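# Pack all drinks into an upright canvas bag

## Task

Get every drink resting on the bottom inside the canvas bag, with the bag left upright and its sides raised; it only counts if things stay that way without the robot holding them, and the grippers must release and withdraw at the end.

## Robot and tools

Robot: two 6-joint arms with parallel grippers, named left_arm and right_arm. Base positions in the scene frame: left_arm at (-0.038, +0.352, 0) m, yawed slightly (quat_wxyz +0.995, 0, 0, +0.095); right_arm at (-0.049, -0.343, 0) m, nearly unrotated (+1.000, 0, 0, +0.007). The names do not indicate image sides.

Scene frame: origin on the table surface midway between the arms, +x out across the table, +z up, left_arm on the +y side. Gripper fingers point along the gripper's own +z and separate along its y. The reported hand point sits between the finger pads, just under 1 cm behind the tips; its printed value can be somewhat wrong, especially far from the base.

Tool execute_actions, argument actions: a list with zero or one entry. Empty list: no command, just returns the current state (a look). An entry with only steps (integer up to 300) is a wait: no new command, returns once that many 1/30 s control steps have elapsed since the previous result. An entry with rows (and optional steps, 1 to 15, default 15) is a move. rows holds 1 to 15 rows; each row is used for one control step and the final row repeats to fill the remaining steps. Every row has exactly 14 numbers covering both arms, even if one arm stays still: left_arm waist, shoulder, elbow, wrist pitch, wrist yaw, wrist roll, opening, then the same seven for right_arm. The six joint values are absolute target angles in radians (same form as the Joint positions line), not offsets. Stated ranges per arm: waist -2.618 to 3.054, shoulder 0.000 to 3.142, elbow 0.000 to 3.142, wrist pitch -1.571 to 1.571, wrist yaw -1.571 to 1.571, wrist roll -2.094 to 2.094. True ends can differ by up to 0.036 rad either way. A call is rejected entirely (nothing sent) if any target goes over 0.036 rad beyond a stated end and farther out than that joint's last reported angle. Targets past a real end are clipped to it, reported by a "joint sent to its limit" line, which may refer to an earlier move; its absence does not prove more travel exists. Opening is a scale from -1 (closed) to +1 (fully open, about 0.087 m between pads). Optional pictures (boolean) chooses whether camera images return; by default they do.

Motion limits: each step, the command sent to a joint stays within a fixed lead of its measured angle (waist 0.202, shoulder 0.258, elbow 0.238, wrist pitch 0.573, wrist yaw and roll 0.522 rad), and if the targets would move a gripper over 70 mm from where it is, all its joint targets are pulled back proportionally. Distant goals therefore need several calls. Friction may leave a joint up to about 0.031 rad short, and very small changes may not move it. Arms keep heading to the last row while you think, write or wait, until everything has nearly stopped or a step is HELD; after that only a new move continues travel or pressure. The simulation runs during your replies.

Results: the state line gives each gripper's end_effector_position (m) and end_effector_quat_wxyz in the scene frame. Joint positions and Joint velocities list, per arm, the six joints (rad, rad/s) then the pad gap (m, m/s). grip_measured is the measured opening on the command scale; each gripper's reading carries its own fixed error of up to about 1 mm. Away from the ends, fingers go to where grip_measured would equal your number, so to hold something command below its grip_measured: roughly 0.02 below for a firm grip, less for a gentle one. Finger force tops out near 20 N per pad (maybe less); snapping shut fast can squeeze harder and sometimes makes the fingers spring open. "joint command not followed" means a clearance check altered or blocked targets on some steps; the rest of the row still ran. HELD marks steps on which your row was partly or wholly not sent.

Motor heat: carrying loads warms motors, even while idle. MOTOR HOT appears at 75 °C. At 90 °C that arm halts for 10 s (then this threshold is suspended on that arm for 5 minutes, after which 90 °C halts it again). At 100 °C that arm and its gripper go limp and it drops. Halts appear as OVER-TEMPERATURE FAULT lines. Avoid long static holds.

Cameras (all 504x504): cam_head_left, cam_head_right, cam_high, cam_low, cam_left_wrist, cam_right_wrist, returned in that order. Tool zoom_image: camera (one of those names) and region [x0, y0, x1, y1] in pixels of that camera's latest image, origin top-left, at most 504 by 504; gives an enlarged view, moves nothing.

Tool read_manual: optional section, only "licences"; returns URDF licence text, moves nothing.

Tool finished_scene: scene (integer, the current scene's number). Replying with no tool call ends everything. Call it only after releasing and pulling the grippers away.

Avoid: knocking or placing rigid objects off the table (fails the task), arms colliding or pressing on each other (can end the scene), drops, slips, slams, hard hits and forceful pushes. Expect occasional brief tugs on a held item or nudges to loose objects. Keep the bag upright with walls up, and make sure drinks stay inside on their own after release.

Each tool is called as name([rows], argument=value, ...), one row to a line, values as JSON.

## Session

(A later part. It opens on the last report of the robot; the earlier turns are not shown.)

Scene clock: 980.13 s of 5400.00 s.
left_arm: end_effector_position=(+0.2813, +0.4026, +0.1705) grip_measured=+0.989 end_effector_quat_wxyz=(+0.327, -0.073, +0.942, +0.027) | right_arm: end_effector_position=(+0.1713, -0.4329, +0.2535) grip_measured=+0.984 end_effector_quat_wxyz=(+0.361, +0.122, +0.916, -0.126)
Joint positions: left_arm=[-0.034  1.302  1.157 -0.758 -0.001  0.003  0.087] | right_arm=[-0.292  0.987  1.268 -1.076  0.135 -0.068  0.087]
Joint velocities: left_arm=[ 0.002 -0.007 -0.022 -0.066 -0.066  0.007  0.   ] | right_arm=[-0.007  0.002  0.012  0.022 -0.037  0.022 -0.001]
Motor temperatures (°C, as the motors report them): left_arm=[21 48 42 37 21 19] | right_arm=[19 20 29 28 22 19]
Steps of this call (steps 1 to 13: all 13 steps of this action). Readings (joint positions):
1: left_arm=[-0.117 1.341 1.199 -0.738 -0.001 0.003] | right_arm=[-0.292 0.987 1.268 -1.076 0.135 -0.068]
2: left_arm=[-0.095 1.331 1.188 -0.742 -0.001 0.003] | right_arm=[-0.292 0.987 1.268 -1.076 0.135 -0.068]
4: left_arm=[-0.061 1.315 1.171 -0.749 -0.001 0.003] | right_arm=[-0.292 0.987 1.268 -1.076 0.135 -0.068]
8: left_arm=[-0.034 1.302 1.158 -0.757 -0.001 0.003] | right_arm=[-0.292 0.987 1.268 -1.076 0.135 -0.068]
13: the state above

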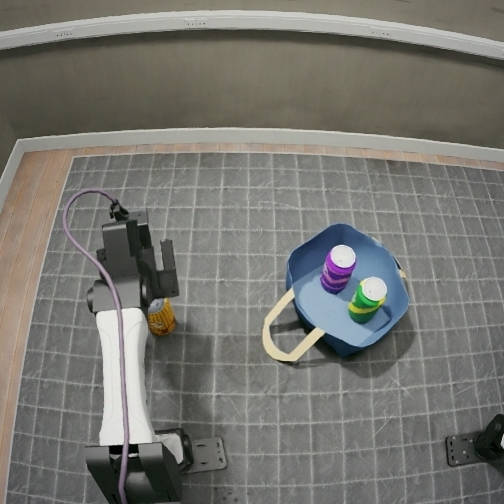

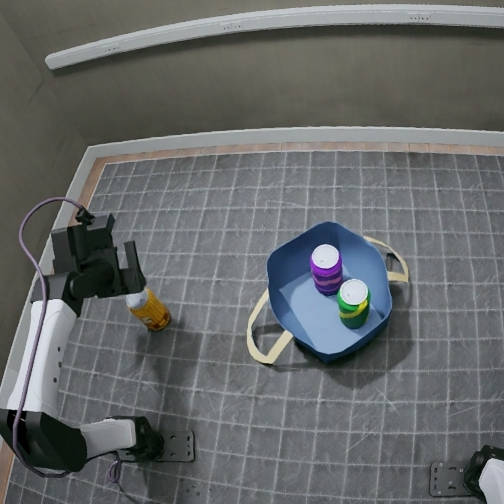

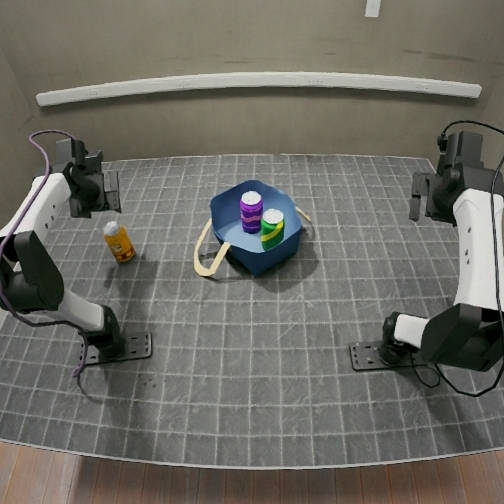

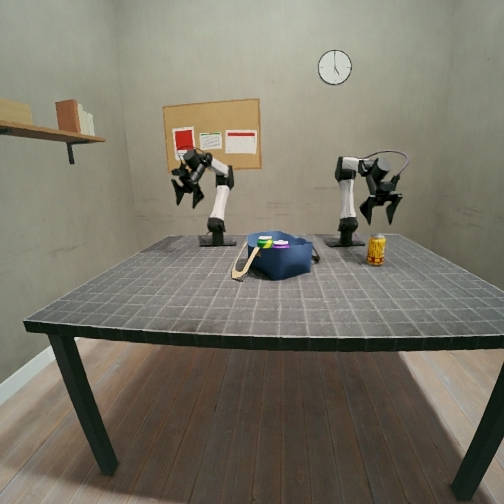

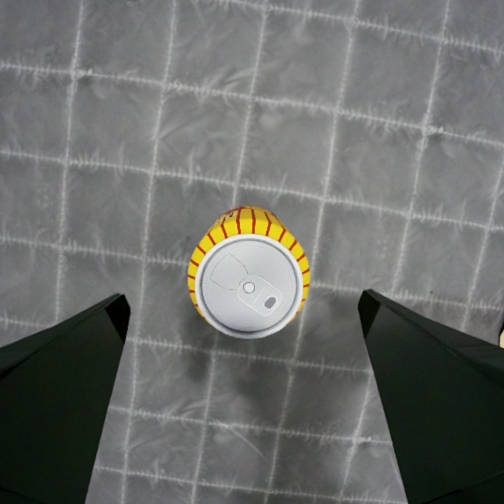

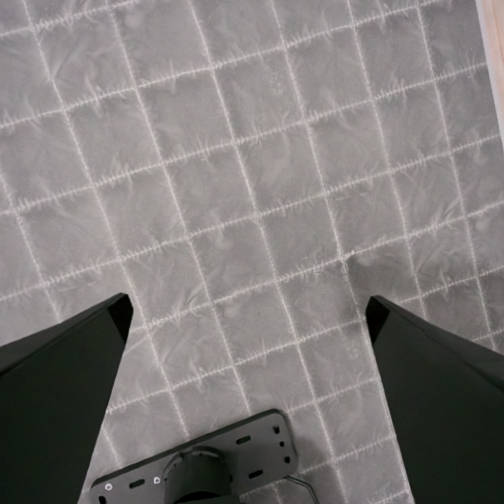

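execute_actions([
  {"rows": [[-0.032,1.284,1.137,-0.755,0,0,1,-0.3,1.0,1.262,-1.08,0.127,-0.067,1],[-0.034,1.286,1.137,-0.748,0,0,1,-0.3,1.0,1.262,-1.08,0.127,-0.067,1],[-0.034,1.288,1.135,-0.736,0,0,1,-0.3,1.0,1.262,-1.08,0.127,-0.067,1],[-0.034,1.29,1.128,-0.721,0,0,1,-0.3,1.0,1.262,-1.08,0.127,-0.067,1],[-0.034,1.29,1.117,-0.702,0,0,1,-0.3,1.0,1.262,-1.08,0.127,-0.067,1],[-0.034,1.29,1.103,-0.681,0,0,1,-0.3,1.0,1.262,-1.08,0.127,-0.067,1],[-0.034,1.29,1.086,-0.657,0,0,1,-0.3,1.0,1.262,-1.08,0.127,-0.067,1],[-0.034,1.29,1.066,-0.632,0,0,1,-0.3,1.0,1.262,-1.08,0.127,-0.067,1],[-0.034,1.29,1.044,-0.606,0,0,1,-0.3,1.0,1.262,-1.08,0.127,-0.067,1],[-0.034,1.29,1.021,-0.579,0,0,1,-0.3,1.0,1.262,-1.08,0.127,-0.067,1],[-0.034,1.29,0.997,-0.552,0,0,1,-0.3,1.0,1.262,-1.08,0.127,-0.067,1],[-0.034,1.29,0.973,-0.526,0,0,1,-0.3,1.0,1.262,-1.08,0.127,-0.067,1],[-0.034,1.29,0.948,-0.501,0,0,1,-0.3,1.0,1.262,-1.08,0.127,-0.067,1],[-0.034,1.29,0.924,-0.477,0,0,1,-0.3,1.0,1.262,-1.08,0.127,-0.067,1],[-0.034,1.29,0.901,-0.456,0,0,1,-0.3,1.0,1.262,-1.08,0.127,-0.067,1]], "steps": 15},
], pictures=false)

execute_actions([
  {"rows": [[-0.034,1.29,0.879,-0.437,0,0,1,-0.3,1.0,1.262,-1.08,0.127,-0.067,1],[-0.034,1.29,0.859,-0.422,0,0,1,-0.3,1.0,1.262,-1.08,0.127,-0.067,1],[-0.034,1.29,0.842,-0.41,0,0,1,-0.3,1.0,1.262,-1.08,0.127,-0.067,1],[-0.034,1.29,0.828,-0.403,0,0,1,-0.3,1.0,1.262,-1.08,0.127,-0.067,1],[-0.034,1.29,0.817,-0.4,0,0,0.96,-0.3,1.0,1.262,-1.08,0.127,-0.067,1],[-0.034,1.29,0.81,-0.4,0,0,0.91,-0.3,1.0,1.262,-1.08,0.127,-0.067,1],[-0.034,1.29,0.808,-0.4,0,0,0.85,-0.3,1.0,1.262,-1.08,0.127,-0.067,1],[-0.034,1.29,0.808,-0.4,0,0,0.79,-0.3,1.0,1.262,-1.08,0.127,-0.067,1],[-0.034,1.29,0.808,-0.4,0,0,0.73,-0.3,1.0,1.262,-1.08,0.127,-0.067,1],[-0.034,1.29,0.808,-0.4,0,0,0.67,-0.3,1.0,1.262,-1.08,0.127,-0.067,1],[-0.034,1.29,0.808,-0.4,0,0,0.62,-0.3,1.0,1.262,-1.08,0.127,-0.067,1],[-0.034,1.29,0.808,-0.4,0,0,0.58,-0.3,1.0,1.262,-1.08,0.127,-0.067,1],[-0.034,1.29,0.808,-0.4,0,0,0.55,-0.3,1.0,1.262,-1.08,0.127,-0.067,1],[-0.034,1.29,0.808,-0.4,0,0,0.525,-0.3,1.0,1.262,-1.08,0.127,-0.067,1],[-0.034,1.29,0.808,-0.4,0,0,0.505,-0.3,1.0,1.262,-1.08,0.127,-0.067,1]], "steps": 15},
], pictures=false)

execute_actions([
  {"rows": [[-0.034,1.29,0.808,-0.4,0,0,0.49,-0.3,1.0,1.262,-1.08,0.127,-0.067,1],[-0.034,1.29,0.808,-0.4,0,0,0.477,-0.3,1.0,1.262,-1.08,0.127,-0.067,1],[-0.034,1.29,0.808,-0.4,0,0,0.466,-0.3,1.0,1.262,-1.08,0.127,-0.067,1],[-0.034,1.29,0.812,-0.4,0,0,0.456,-0.3,1.0,1.262,-1.08,0.127,-0.067,1],[-0.034,1.29,0.817,-0.4,0,0,0.448,-0.3,1.0,1.262,-1.08,0.127,-0.067,1],[-0.034,1.29,0.823,-0.4,0,0,0.443,-0.3,1.0,1.262,-1.08,0.127,-0.067,1],[-0.034,1.29,0.829,-0.4,0,0,0.443,-0.3,1.0,1.262,-1.08,0.127,-0.067,1],[-0.034,1.29,0.835,-0.4,0,0,0.443,-0.3,1.0,1.262,-1.08,0.127,-0.067,1],[-0.034,1.29,0.84,-0.403,0,0,0.443,-0.3,1.0,1.262,-1.08,0.127,-0.067,1]], "steps": 9},
], pictures=true)

execute_actions([
  {"rows": [[-0.034,1.29,0.844,-0.413,0,0,0.443,-0.3,1.0,1.262,-1.08,0.127,-0.067,1],[-0.034,1.291,0.854,-0.4275,0,0,0.443,-0.3,1.0,1.262,-1.08,0.127,-0.067,1],[-0.034,1.292,0.871,-0.447,0,0,0.443,-0.3,1.0,1.262,-1.08,0.127,-0.067,1],[-0.034,1.294,0.893,-0.472,0,0,0.443,-0.3,1.0,1.262,-1.08,0.127,-0.067,1],[-0.034,1.296,0.921,-0.5,0,0,0.443,-0.3,1.0,1.262,-1.08,0.127,-0.067,1],[-0.034,1.299,0.953,-0.532,0,0,0.443,-0.3,1.0,1.262,-1.08,0.127,-0.067,1],[-0.034,1.301,0.988,-0.566,0,0,0.443,-0.3,1.0,1.262,-1.08,0.127,-0.067,1],[-0.034,1.304,1.027,-0.603,0,0,0.443,-0.3,1.0,1.262,-1.08,0.127,-0.067,1],[-0.034,1.307,1.068,-0.641,0,0,0.443,-0.3,1.0,1.262,-1.08,0.127,-0.067,1],[-0.034,1.311,1.111,-0.68,0,0,0.443,-0.3,1.0,1.262,-1.08,0.127,-0.067,1],[-0.034,1.314,1.155,-0.72,0,0,0.443,-0.3,1.0,1.262,-1.08,0.127,-0.067,1],[-0.034,1.318,1.2,-0.76,0,0,0.443,-0.3,1.0,1.262,-1.08,0.127,-0.067,1],[-0.036,1.322,1.246,-0.799,0,0,0.443,-0.3,1.0,1.262,-1.08,0.127,-0.067,1],[-0.041,1.329,1.294,-0.8375,0,0,0.443,-0.3,1.0,1.262,-1.08,0.127,-0.067,1],[-0.049,1.337,1.342,-0.874,0,0,0.443,-0.3,1.0,1.262,-1.08,0.127,-0.067,1]], "steps": 15},
], pictures=false)

execute_actions([
  {"rows": [[-0.06,1.347,1.391,-0.909,0,0,0.443,-0.3,1.0,1.262,-1.08,0.127,-0.067,1],[-0.074,1.359,1.438,-0.94,0,0,0.443,-0.3,1.0,1.262,-1.08,0.127,-0.067,1],[-0.091,1.372,1.485,-0.969,0,0,0.443,-0.3,1.0,1.262,-1.08,0.127,-0.067,1],[-0.11,1.387,1.529,-0.993,0,0,0.443,-0.3,1.0,1.262,-1.08,0.127,-0.067,1],[-0.131,1.402,1.57,-1.014,0,0,0.443,-0.3,1.0,1.262,-1.08,0.127,-0.067,1],[-0.154,1.419,1.608,-1.029,0,0,0.443,-0.3,1.0,1.262,-1.08,0.127,-0.067,1],[-0.18,1.436,1.642,-1.038,0,0,0.443,-0.3,1.0,1.262,-1.08,0.127,-0.067,1],[-0.207,1.454,1.67,-1.042,0,0,0.443,-0.3,1.0,1.262,-1.08,0.127,-0.067,1],[-0.235,1.472,1.692,-1.042,0,0,0.443,-0.3,1.0,1.262,-1.08,0.127,-0.067,1],[-0.265,1.491,1.712,-1.042,0,0,0.443,-0.3,1.0,1.262,-1.08,0.127,-0.067,1],[-0.297,1.511,1.733,-1.043,0,0,0.443,-0.3,1.0,1.262,-1.08,0.127,-0.067,1],[-0.329,1.532,1.754,-1.043,0,0,0.443,-0.3,1.0,1.262,-1.08,0.127,-0.067,1],[-0.362,1.553,1.776,-1.044,0,0,0.443,-0.3,1.0,1.262,-1.08,0.127,-0.067,1],[-0.396,1.574,1.798,-1.044,0,0,0.443,-0.3,1.0,1.262,-1.08,0.127,-0.067,1],[-0.43,1.596,1.821,-1.044,0,0,0.443,-0.3,1.0,1.262,-1.08,0.127,-0.067,1]], "steps": 15},
], pictures=false)

execute_actions([
  {"rows": [[-0.465,1.618,1.844,-1.045,0,0,0.443,-0.3,1.0,1.262,-1.08,0.127,-0.067,1],[-0.5,1.64,1.867,-1.045,0,0,0.443,-0.3,1.0,1.262,-1.08,0.127,-0.067,1],[-0.535,1.662,1.889,-1.045,0,0,0.443,-0.3,1.0,1.262,-1.08,0.127,-0.067,1],[-0.57,1.684,1.912,-1.046,0,0,0.443,-0.3,1.0,1.262,-1.08,0.127,-0.067,1],[-0.604,1.706,1.935,-1.046,0,0,0.443,-0.3,1.0,1.262,-1.08,0.127,-0.067,1],[-0.638,1.727,1.957,-1.046,0,0,0.443,-0.3,1.0,1.262,-1.08,0.127,-0.067,1],[-0.671,1.748,1.979,-1.047,0,0,0.443,-0.3,1.0,1.262,-1.08,0.127,-0.067,1],[-0.703,1.769,2.0,-1.047,0,0,0.443,-0.3,1.0,1.262,-1.08,0.127,-0.067,1],[-0.735,1.789,2.021,-1.048,0,0,0.443,-0.3,1.0,1.262,-1.08,0.127,-0.067,1],[-0.765,1.808,2.041,-1.048,0,0,0.443,-0.3,1.0,1.262,-1.08,0.127,-0.067,1],[-0.793,1.826,2.059,-1.048,0,0,0.443,-0.3,1.0,1.262,-1.08,0.127,-0.067,1],[-0.82,1.843,2.077,-1.048,0,0,0.443,-0.3,1.0,1.262,-1.08,0.127,-0.067,1],[-0.846,1.859,2.094,-1.049,0,0,0.443,-0.3,1.0,1.262,-1.08,0.127,-0.067,1],[-0.869,1.874,2.109,-1.049,0,0,0.443,-0.3,1.0,1.262,-1.08,0.127,-0.067,1],[-0.89,1.887,2.123,-1.049,0,0,0.443,-0.3,1.0,1.262,-1.08,0.127,-0.067,1]], "steps": 15},
], pictures=false)

execute_actions([
  {"rows": [[-0.909,1.899,2.136,-1.049,0,0,0.443,-0.3,1.0,1.262,-1.08,0.127,-0.067,1],[-0.926,1.91,2.147,-1.05,0,0,0.443,-0.3,1.0,1.262,-1.08,0.127,-0.067,1],[-0.94,1.918,2.156,-1.05,0,0,0.443,-0.3,1.0,1.262,-1.08,0.127,-0.067,1],[-0.951,1.926,2.163,-1.05,0,0,0.443,-0.3,1.0,1.262,-1.08,0.127,-0.067,1],[-0.959,1.931,2.169,-1.05,0,0,0.443,-0.3,1.0,1.262,-1.08,0.127,-0.067,1],[-0.964,1.934,2.172,-1.05,0,0,0.443,-0.3,1.0,1.262,-1.08,0.127,-0.067,1],[-0.966,1.935,2.173,-1.05,0,0,0.443,-0.3,1.0,1.262,-1.08,0.127,-0.067,1]], "steps": 14},
], pictures=true)

Scene clock: 1100.63 s of 5400.00 s.
left_arm: end_effector_position=(+0.2804, +0.4024, +0.1205) grip_measured=+0.989 end_effector_quat_wxyz=(+0.325, -0.073, +0.942, +0.027) | right_arm: end_effector_position=(+0.1713, -0.4329, +0.2535) grip_measured=+0.984 end_effector_quat_wxyz=(+0.361, +0.122, +0.916, -0.126)
Joint positions: left_arm=[-0.034  1.302  0.961 -0.564 -0.001  0.003  0.087] | right_arm=[-0.292  0.987  1.268 -1.076  0.135 -0.068  0.087]
Joint velocities: left_arm=[-0.012  0.002 -0.706  0.593 -0.037 -0.037 -0.001] | right_arm=[-0.007 -0.017  0.017  0.007  0.022 -0.007 -0.   ]
Motor temperatures (°C, as the motors report them): left_arm=[21 41 36 34 21 19] | right_arm=[19 20 30 28 22 19]
Steps of this call (steps 1 to 15: the robot went on to your last target; steps 16 to 90: nothing new was sent; then 117.00 s passed at rest; steps 91 to 105: all 15 steps of this action). Readings (joint positions):
91: left_arm=[-0.034 1.302 1.157 -0.758 -0.001 0.003] | right_arm=[-0.292 0.987 1.268 -1.076 0.135 -0.068]
92: left_arm=[-0.034 1.302 1.157 -0.758 -0.001 0.003] | right_arm=[-0.292 0.987 1.268 -1.076 0.135 -0.068]
94: left_arm=[-0.034 1.302 1.157 -0.755 -0.001 0.003] | right_arm=[-0.292 0.987 1.268 -1.076 0.135 -0.068]
98: left_arm=[-0.034 1.302 1.120 -0.707 -0.001 0.003] | right_arm=[-0.292 0.987 1.268 -1.076 0.135 -0.068]
105: the state above

Scene clock: 1101.13 s of 5400.00 s.
left_arm: end_effector_position=(+0.2746, +0.4012, +0.0865) grip_measured=+0.516 end_effector_quat_wxyz=(+0.325, -0.072, +0.942, +0.026) | right_arm: end_effector_position=(+0.1713, -0.4329, +0.2535) grip_measured=+0.984 end_effector_quat_wxyz=(+0.361, +0.122, +0.916, -0.126)
Joint positions: left_arm=[-0.034  1.302  0.824 -0.428  0.001  0.003  0.066] | right_arm=[-0.292  0.987  1.268 -1.076  0.135 -0.068  0.087]
Joint velocities: left_arm=[ 0.012 -0.007  0.002  0.066  0.037 -0.051 -0.019] | right_arm=[-0.002 -0.002 -0.012 -0.066 -0.022 -0.022 -0.   ]
Motor temperatures (°C, as the motors report them): left_arm=[21 41 36 34 21 19] | right_arm=[19 20 30 28 22 19]
Steps of this call (steps 1 to 15: all 15 steps of this action). Readings (joint positions):
1: left_arm=[-0.034 1.302 0.936 -0.544 -0.001 0.003] | right_arm=[-0.292 0.987 1.268 -1.076 0.135 -0.068]
2: left_arm=[-0.034 1.302 0.913 -0.524 -0.001 0.003] | right_arm=[-0.292 0.987 1.268 -1.076 0.135 -0.068]
4: left_arm=[-0.034 1.302 0.873 -0.491 -0.001 0.003] | right_arm=[-0.292 0.987 1.268 -1.076 0.135 -0.068]
8: left_arm=[-0.034 1.302 0.827 -0.456 -0.001 0.003] | right_arm=[-0.292 0.987 1.268 -1.076 0.135 -0.068]
15: the state above

Scene clock: 1101.43 s of 5400.00 s.
left_arm: end_effector_position=(+0.2751, +0.4012, +0.0868) grip_measured=+0.479 end_effector_quat_wxyz=(+0.326, -0.072, +0.942, +0.026) | right_arm: end_effector_position=(+0.1713, -0.4329, +0.2535) grip_measured=+0.984 end_effector_quat_wxyz=(+0.361, +0.122, +0.916, -0.126)
Joint positions: left_arm=[-0.034  1.302  0.824 -0.426  0.002  0.003  0.065] | right_arm=[-0.292  0.987  1.268 -1.076  0.135 -0.068  0.087]
Joint velocities: left_arm=[ 0.007  0.007 -0.007 -0.037  0.022  0.007  0.001] | right_arm=[ 0.002 -0.007 -0.017  0.007 -0.037 -0.037 -0.001]
Motor temperatures (°C, as the motors report them): left_arm=[21 41 36 34 21 19] | right_arm=[19 20 30 28 22 19]
Steps of this call (steps 1 to 9: all 9 steps of this action). Readings (joint positions):
1: left_arm=[-0.034 1.302 0.824 -0.427 0.002 0.003] | right_arm=[-0.292 0.987 1.268 -1.076 0.135 -0.068]
2: left_arm=[-0.034 1.302 0.824 -0.426 0.002 0.003] | right_arm=[-0.292 0.987 1.268 -1.076 0.135 -0.068]
4: left_arm=[-0.034 1.302 0.824 -0.426 0.002 0.003] | right_arm=[-0.292 0.987 1.268 -1.076 0.135 -0.068]
8: left_arm=[-0.034 1.302 0.824 -0.426 0.002 0.003] | right_arm=[-0.292 0.987 1.268 -1.076 0.135 -0.068]
9: the state above

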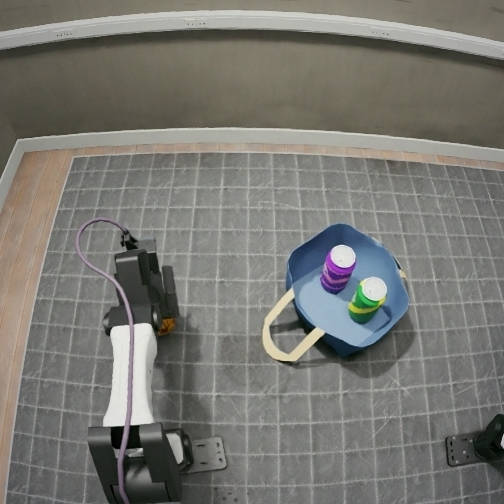

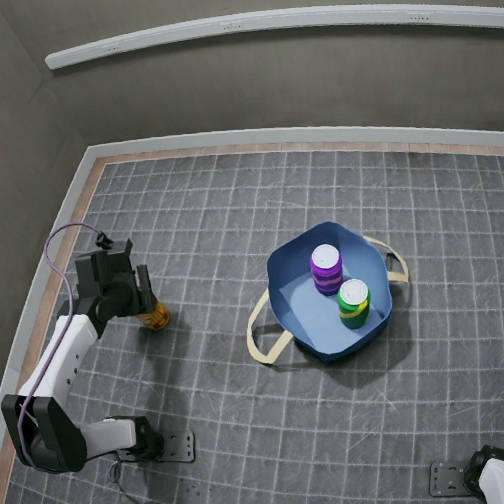

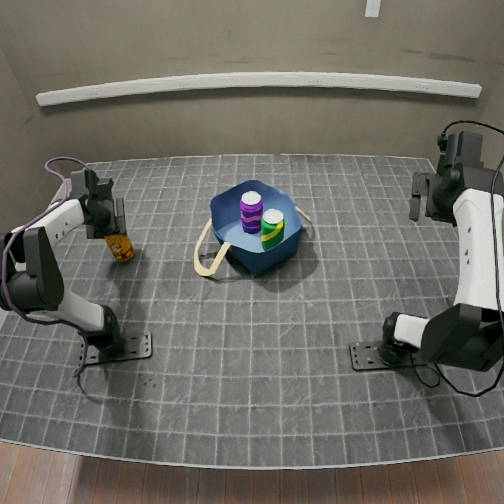

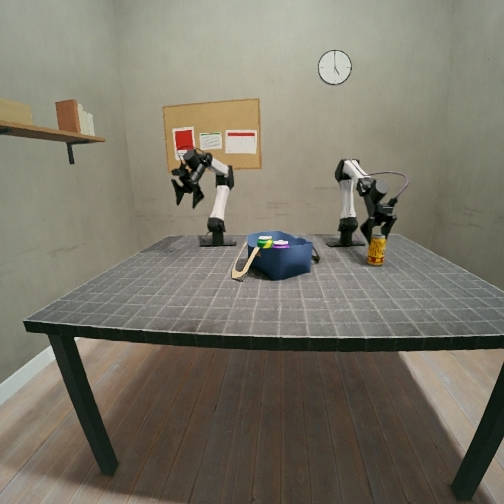

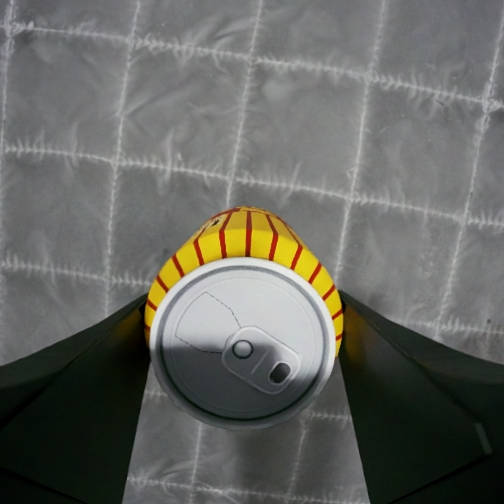

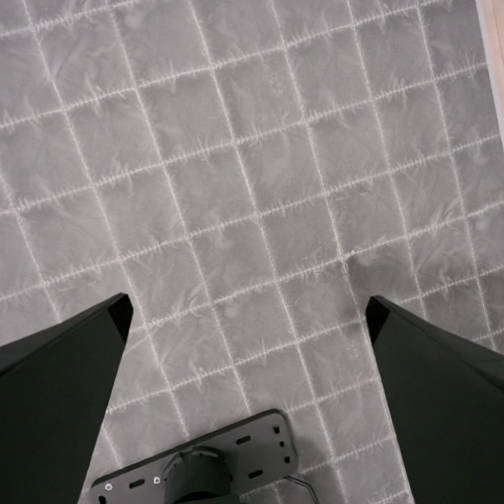

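Scene clock: 1101.93 s of 5400.00 s.
left_arm: end_effector_position=(+0.2953, +0.4042, +0.1890) grip_measured=+0.479 end_effector_quat_wxyz=(+0.348, -0.071, +0.934, +0.027) | right_arm: end_effector_position=(+0.1713, -0.4329, +0.2535) grip_measured=+0.984 end_effector_quat_wxyz=(+0.361, +0.122, +0.916, -0.126)
Joint positions: left_arm=[-0.035  1.324  1.224 -0.757  0.001  0.003  0.065] | right_arm=[-0.292  0.987  1.268 -1.076  0.135 -0.068  0.087]
Joint velocities: left_arm=[-0.051  0.129  1.419 -1.033 -0.081  0.007  0.   ] | right_arm=[-0.017  0.002  0.002 -0.066  0.007 -0.051  0.001]
Motor temperatures (°C, as the motors report them): left_arm=[21 41 37 34 21 19] | right_arm=[19 20 30 28 22 19]
Steps of this call (steps 1 to 15: all 15 steps of this action). Readings (joint positions):
1: left_arm=[-0.034 1.302 0.824 -0.426 0.002 0.003] | right_arm=[-0.292 0.987 1.268 -1.076 0.135 -0.068]
2: left_arm=[-0.034 1.302 0.824 -0.426 0.002 0.003] | right_arm=[-0.292 0.987 1.268 -1.076 0.135 -0.068]
4: left_arm=[-0.034 1.302 0.833 -0.441 0.002 0.003] | right_arm=[-0.292 0.987 1.268 -1.076 0.135 -0.068]
8: left_arm=[-0.034 1.302 0.914 -0.546 0.002 0.003] | right_arm=[-0.292 0.987 1.268 -1.076 0.135 -0.068]
15: the state above

Scene clock: 1102.43 s of 5400.00 s.
left_arm: end_effector_position=(+0.3336, +0.2883, +0.2696) grip_measured=+0.479 end_effector_quat_wxyz=(+0.352, +0.081, +0.932, -0.027) | right_arm: end_effector_position=(+0.1713, -0.4329, +0.2535) grip_measured=+0.984 end_effector_quat_wxyz=(+0.361, +0.122, +0.916, -0.126)
Joint positions: left_arm=[-0.364  1.551  1.749 -1.048 -0.006  0.003  0.065] | right_arm=[-0.292  0.987  1.268 -1.076  0.135 -0.068  0.087]
Joint velocities: left_arm=[-0.945  0.73   0.579 -0.227 -0.022  0.037 -0.   ] | right_arm=[-0.002  0.002 -0.022  0.037  0.007  0.051 -0.   ]
Motor temperatures (°C, as the motors report them): left_arm=[21 41 37 34 21 19] | right_arm=[19 20 30 28 22 19]
Steps of this call (steps 1 to 15: all 15 steps of this action). Readings (joint positions):
1: left_arm=[-0.038 1.329 1.273 -0.790 0.000 0.003] | right_arm=[-0.292 0.987 1.268 -1.076 0.135 -0.068]
2: left_arm=[-0.045 1.336 1.323 -0.822 -0.001 0.003] | right_arm=[-0.292 0.987 1.268 -1.076 0.135 -0.068]
4: left_arm=[-0.070 1.355 1.420 -0.885 -0.003 0.003] | right_arm=[-0.292 0.987 1.268 -1.076 0.135 -0.068]
8: left_arm=[-0.154 1.409 1.586 -0.982 -0.005 0.003] | right_arm=[-0.292 0.987 1.268 -1.076 0.135 -0.068]
15: the state above

Scene clock: 1102.93 s of 5400.00 s.
left_arm: end_effector_position=(+0.3216, +0.0753, +0.2525) grip_measured=+0.479 end_effector_quat_wxyz=(+0.321, +0.305, +0.890, -0.108) | right_arm: end_effector_position=(+0.1713, -0.4329, +0.2535) grip_measured=+0.984 end_effector_quat_wxyz=(+0.361, +0.122, +0.916, -0.126)
Joint positions: left_arm=[-0.848  1.868  2.058 -1.07  -0.003  0.003  0.065] | right_arm=[-0.292  0.987  1.268 -1.076  0.135 -0.068  0.087]
Joint velocities: left_arm=[-0.691  0.427  0.452 -0.007 -0.081 -0.022  0.001] | right_arm=[ 0.007 -0.002 -0.017  0.007  0.081  0.022 -0.   ]
Motor temperatures (°C, as the motors report them): left_arm=[21 41 37 34 21 19] | right_arm=[19 20 30 28 22 19]
Steps of this call (steps 1 to 15: all 15 steps of this action). Readings (joint positions):
1: left_arm=[-0.397 1.577 1.770 -1.053 -0.006 0.003] | right_arm=[-0.292 0.987 1.268 -1.076 0.135 -0.068]
2: left_arm=[-0.432 1.602 1.791 -1.057 -0.006 0.003] | right_arm=[-0.292 0.987 1.268 -1.076 0.135 -0.068]
4: left_arm=[-0.501 1.651 1.833 -1.063 -0.006 0.003] | right_arm=[-0.292 0.987 1.268 -1.076 0.135 -0.068]
8: left_arm=[-0.640 1.741 1.923 -1.068 -0.005 0.003] | right_arm=[-0.292 0.987 1.268 -1.076 0.135 -0.068]
15: the state above

Scene clock: 1103.40 s of 5400.00 s.
left_arm: end_effector_position=(+0.2972, +0.0212, +0.2446) grip_measured=+0.479 end_effector_quat_wxyz=(+0.310, +0.359, +0.871, -0.128) | right_arm: end_effector_position=(+0.1713, -0.4329, +0.2535) grip_measured=+0.984 end_effector_quat_wxyz=(+0.361, +0.122, +0.916, -0.126)
Joint positions: left_arm=[-0.969  1.943  2.132 -1.077  0.003  0.003  0.065] | right_arm=[-0.292  0.987  1.268 -1.076  0.135 -0.068  0.087]
Joint velocities: left_arm=[-0.002 -0.002  0.017 -0.066  0.007 -0.051 -0.   ] | right_arm=[-0.002  0.007 -0.002 -0.066 -0.007 -0.037  0.001]
Motor temperatures (°C, as the motors report them): left_arm=[21 41 37 34 21 19] | right_arm=[19 20 30 28 22 19]
Steps of this call (steps 1 to 14: all 14 steps of this action). Readings (joint positions):
1: left_arm=[-0.872 1.882 2.073 -1.071 -0.002 0.003] | right_arm=[-0.292 0.987 1.268 -1.076 0.135 -0.068]
2: left_arm=[-0.893 1.895 2.086 -1.071 -0.002 0.003] | right_arm=[-0.292 0.987 1.268 -1.076 0.135 -0.068]
4: left_arm=[-0.929 1.918 2.108 -1.072 -0.000 0.003] | right_arm=[-0.292 0.987 1.268 -1.076 0.135 -0.068]
8: left_arm=[-0.967 1.942 2.127 -1.072 0.004 0.003] | right_arm=[-0.292 0.987 1.268 -1.076 0.135 -0.068]
14: the state above

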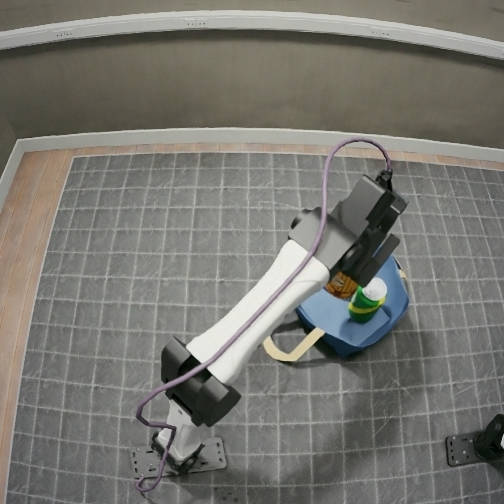

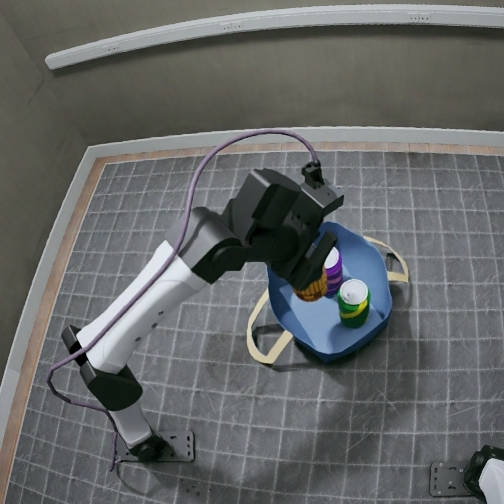

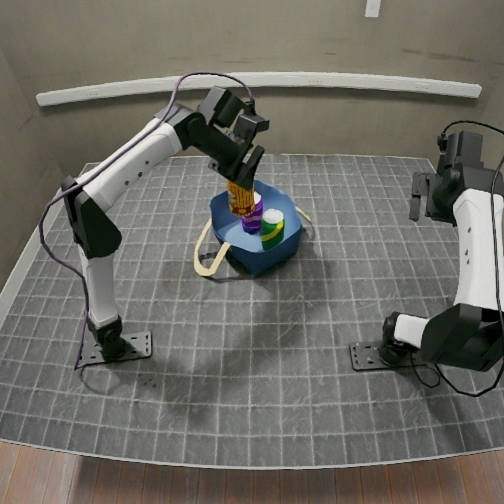

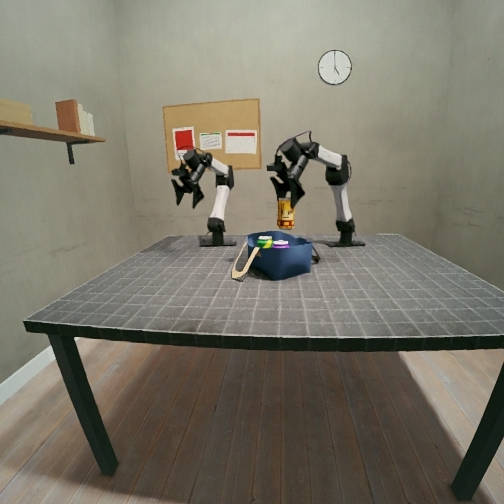

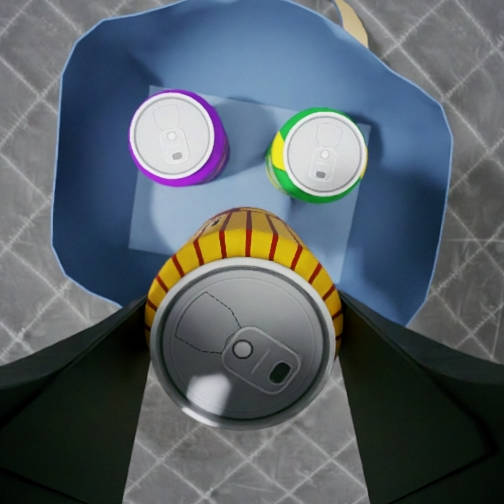

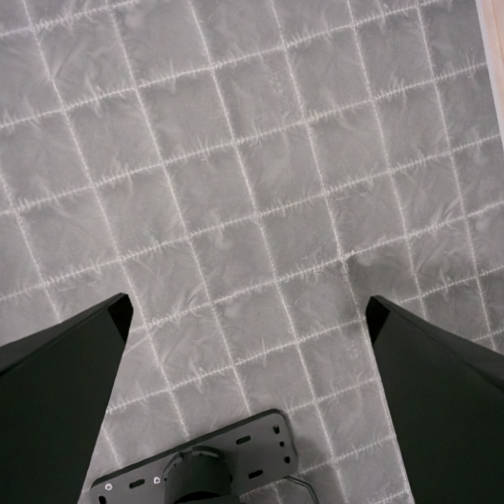

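execute_actions([
  {"rows": [[-0.966,1.925,2.16,-1.04,0,0,0.443,-0.3,1.0,1.262,-1.08,0.127,-0.067,1],[-0.966,1.912,2.148,-1.025,0,0,0.443,-0.3,1.0,1.262,-1.08,0.127,-0.067,1],[-0.966,1.9,2.138,-1.008,0,0,0.443,-0.3,1.0,1.262,-1.08,0.127,-0.067,1],[-0.966,1.894,2.131,-0.995,0,0,0.443,-0.3,1.0,1.262,-1.08,0.127,-0.067,1],[-0.966,1.889,2.12,-0.984,0,0,0.443,-0.3,1.0,1.262,-1.08,0.127,-0.067,1],[-0.966,1.884,2.105,-0.971,0,0,0.443,-0.3,1.0,1.262,-1.08,0.127,-0.067,1],[-0.966,1.878,2.086,-0.956,0,0,0.443,-0.3,1.0,1.262,-1.08,0.127,-0.067,1],[-0.966,1.872,2.065,-0.939,0,0,0.443,-0.3,1.0,1.262,-1.08,0.127,-0.067,1],[-0.966,1.865,2.04,-0.916,0,0,0.443,-0.3,1.0,1.262,-1.08,0.127,-0.067,1],[-0.966,1.86,2.013,-0.89,0,0,0.443,-0.3,1.0,1.262,-1.08,0.127,-0.067,1],[-0.966,1.855,1.984,-0.862,0,0,0.443,-0.3,1.0,1.262,-1.08,0.127,-0.067,1],[-0.966,1.851,1.954,-0.832,0,0,0.443,-0.3,1.0,1.262,-1.08,0.127,-0.067,1],[-0.966,1.848,1.922,-0.8,0,0,0.443,-0.3,1.0,1.262,-1.08,0.127,-0.067,1],[-0.966,1.846,1.889,-0.7665,0,0,0.443,-0.3,1.0,1.262,-1.08,0.127,-0.067,1],[-0.966,1.845,1.855,-0.732,0,0,0.443,-0.3,1.0,1.262,-1.08,0.127,-0.067,1]], "steps": 15},
], pictures=false)

execute_actions([
  {"rows": [[-0.966,1.845,1.821,-0.6985,0,0,0.443,-0.3,1.0,1.262,-1.08,0.127,-0.067,1],[-0.966,1.845,1.786,-0.665,0,0,0.443,-0.3,1.0,1.262,-1.08,0.127,-0.067,1],[-0.966,1.845,1.753,-0.633,0,0,0.443,-0.3,1.0,1.262,-1.08,0.127,-0.067,1],[-0.966,1.845,1.719,-0.603,0,0,0.443,-0.3,1.0,1.262,-1.08,0.127,-0.067,1],[-0.966,1.845,1.687,-0.574,0,0,0.443,-0.3,1.0,1.262,-1.08,0.127,-0.067,1],[-0.966,1.845,1.657,-0.547,0,0,0.443,-0.3,1.0,1.262,-1.08,0.127,-0.067,1],[-0.966,1.845,1.628,-0.5225,0,0,0.443,-0.3,1.0,1.262,-1.08,0.127,-0.067,1],[-0.966,1.845,1.601,-0.501,0,0,0.443,-0.3,1.0,1.262,-1.08,0.127,-0.067,1],[-0.966,1.845,1.577,-0.482,0,0,0.443,-0.3,1.0,1.262,-1.08,0.127,-0.067,1],[-0.966,1.845,1.555,-0.467,0,0,0.443,-0.3,1.0,1.262,-1.08,0.127,-0.067,1],[-0.966,1.845,1.536,-0.456,0,0,0.443,-0.3,1.0,1.262,-1.08,0.127,-0.067,1],[-0.966,1.845,1.521,-0.449,0,0,0.443,-0.3,1.0,1.262,-1.08,0.127,-0.067,1],[-0.966,1.845,1.51,-0.447,0,0,0.443,-0.3,1.0,1.262,-1.08,0.127,-0.067,1],[-0.966,1.845,1.503,-0.447,0,0,0.443,-0.3,1.0,1.262,-1.08,0.127,-0.067,1],[-0.966,1.845,1.501,-0.447,0,0,0.443,-0.3,1.0,1.262,-1.08,0.127,-0.067,1]], "steps": 15},
], pictures=false)

execute_actions([
  {"steps": 10},
], pictures=true)

Scene clock: 1203.07 s of 5400.00 s.
left_arm: end_effector_position=(+0.2990, +0.0195, +0.2201) grip_measured=+0.479 end_effector_quat_wxyz=(+0.322, +0.357, +0.866, -0.133) | right_arm: end_effector_position=(+0.1713, -0.4329, +0.2535) grip_measured=+0.984 end_effector_quat_wxyz=(+0.361, +0.122, +0.916, -0.126)
Joint positions: left_arm=[-0.969  1.876  1.92  -0.902  0.003  0.003  0.065] | right_arm=[-0.292  0.987  1.268 -1.076  0.135 -0.068  0.087]
Joint velocities: left_arm=[ 0.017 -0.105 -0.94   0.755 -0.007 -0.007  0.001] | right_arm=[-0.007 -0.032 -0.007  0.007 -0.066  0.081 -0.   ]
Motor temperatures (°C, as the motors report them): left_arm=[21 51 47 37 21 19] | right_arm=[19 20 30 28 22 19]
Steps of this call (steps 1 to 15: the robot went on to your last target; steps 16 to 90: nothing new was sent; then 96.17 s passed at rest; steps 91 to 105: all 15 steps of this action). Readings (joint positions):
91: left_arm=[-0.969 1.943 2.133 -1.078 0.003 0.003] | right_arm=[-0.292 0.987 1.268 -1.076 0.135 -0.068]
92: left_arm=[-0.969 1.943 2.133 -1.078 0.003 0.003] | right_arm=[-0.292 0.987 1.268 -1.076 0.135 -0.068]
94: left_arm=[-0.969 1.943 2.133 -1.076 0.003 0.003] | right_arm=[-0.292 0.987 1.268 -1.076 0.135 -0.068]
98: left_arm=[-0.969 1.925 2.098 -1.043 0.003 0.003] | right_arm=[-0.292 0.987 1.268 -1.076 0.135 -0.068]
105: the state above

Scene clock: 1203.57 s of 5400.00 s.
left_arm: end_effector_position=(+0.2936, +0.0248, +0.1089) grip_measured=+0.479 end_effector_quat_wxyz=(+0.292, +0.362, +0.877, -0.121) | right_arm: end_effector_position=(+0.1713, -0.4329, +0.2535) grip_measured=+0.984 end_effector_quat_wxyz=(+0.361, +0.122, +0.916, -0.126)
Joint positions: left_arm=[-0.969  1.874  1.507 -0.56   0.003  0.003  0.065] | right_arm=[-0.292  0.987  1.268 -1.076  0.135 -0.068  0.087]
Joint velocities: left_arm=[-0.007  0.002 -0.242  0.139 -0.037 -0.051  0.   ] | right_arm=[-0.007 -0.002  0.007 -0.022 -0.037  0.066 -0.001]
Motor temperatures (°C, as the motors report them): left_arm=[21 51 47 37 21 19] | right_arm=[19 20 30 28 22 19]
Steps of this call (steps 1 to 15: all 15 steps of this action). Readings (joint positions):
1: left_arm=[-0.969 1.874 1.887 -0.873 0.003 0.003] | right_arm=[-0.292 0.987 1.268 -1.076 0.135 -0.068]
2: left_arm=[-0.969 1.874 1.853 -0.843 0.003 0.003] | right_arm=[-0.292 0.987 1.268 -1.076 0.135 -0.068]
4: left_arm=[-0.969 1.874 1.781 -0.782 0.003 0.003] | right_arm=[-0.292 0.987 1.268 -1.076 0.135 -0.068]
8: left_arm=[-0.969 1.874 1.646 -0.676 0.003 0.003] | right_arm=[-0.292 0.987 1.268 -1.076 0.135 -0.068]
15: the state above

Scene clock: 1203.90 s of 5400.00 s.
left_arm: end_effector_position=(+0.2990, +0.0194, +0.1107) grip_measured=+0.479 end_effector_quat_wxyz=(+0.308, +0.359, +0.872, -0.127) | right_arm: end_effector_position=(+0.1713, -0.4329, +0.2535) grip_measured=+0.984 end_effector_quat_wxyz=(+0.361, +0.122, +0.916, -0.126)
Joint positions: left_arm=[-0.969  1.874  1.497 -0.514  0.003  0.003  0.065] | right_arm=[-0.292  0.987  1.268 -1.076  0.135 -0.068  0.087]
Joint velocities: left_arm=[ 0.002 -0.012 -0.002  0.066 -0.037  0.037 -0.   ] | right_arm=[ 0.012 -0.012 -0.032 -0.007  0.007  0.022  0.001]
Motor temperatures (°C, as the motors report them): left_arm=[21 51 47 37 21 19] | right_arm=[19 20 30 28 22 19]
Steps of this call (steps 1 to 10: the robot went on to your last target). Readings (joint positions):
1: left_arm=[-0.969 1.874 1.501 -0.554 0.003 0.003] | right_arm=[-0.292 0.987 1.268 -1.076 0.135 -0.068]
2: left_arm=[-0.969 1.874 1.498 -0.549 0.003 0.003] | right_arm=[-0.292 0.987 1.268 -1.076 0.135 -0.068]
4: left_arm=[-0.969 1.874 1.497 -0.539 0.003 0.003] | right_arm=[-0.292 0.987 1.268 -1.076 0.135 -0.068]
8: left_arm=[-0.969 1.874 1.497 -0.518 0.003 0.003] | right_arm=[-0.292 0.987 1.268 -1.076 0.135 -0.068]
10: the state above

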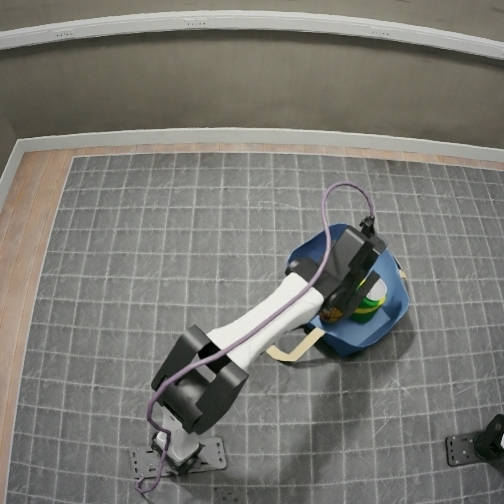

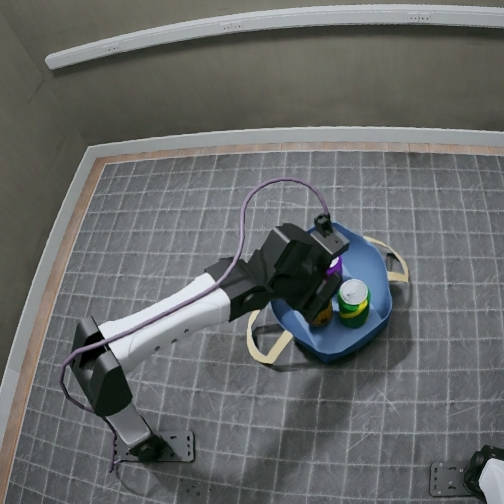

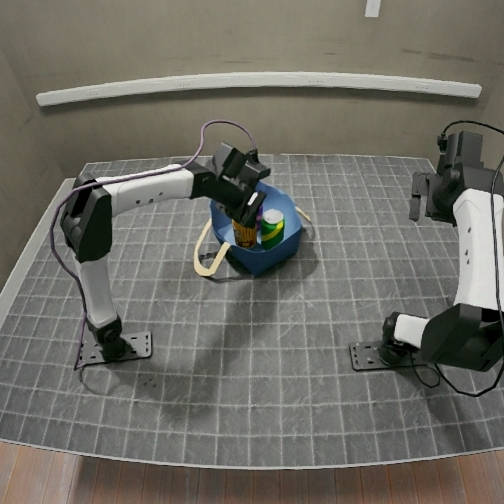

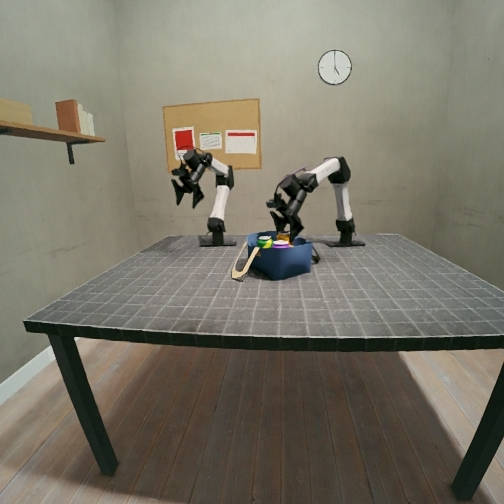

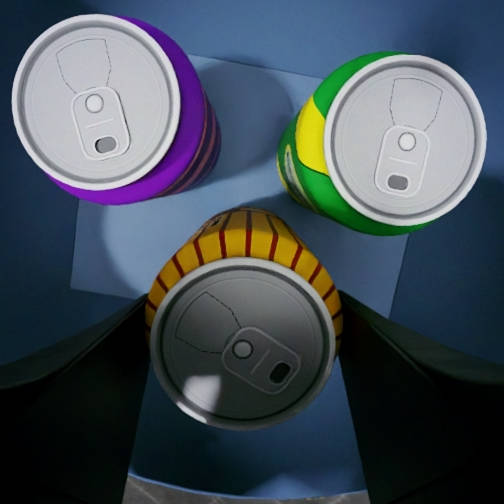

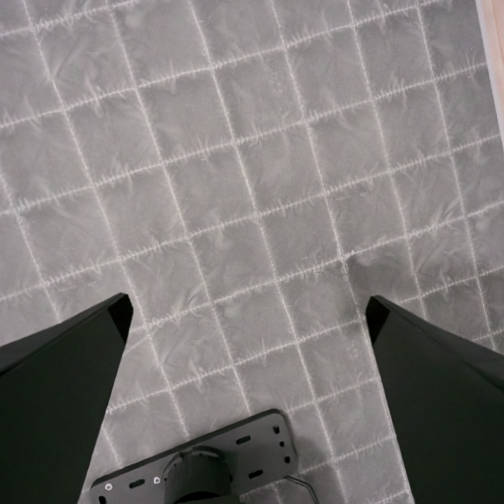

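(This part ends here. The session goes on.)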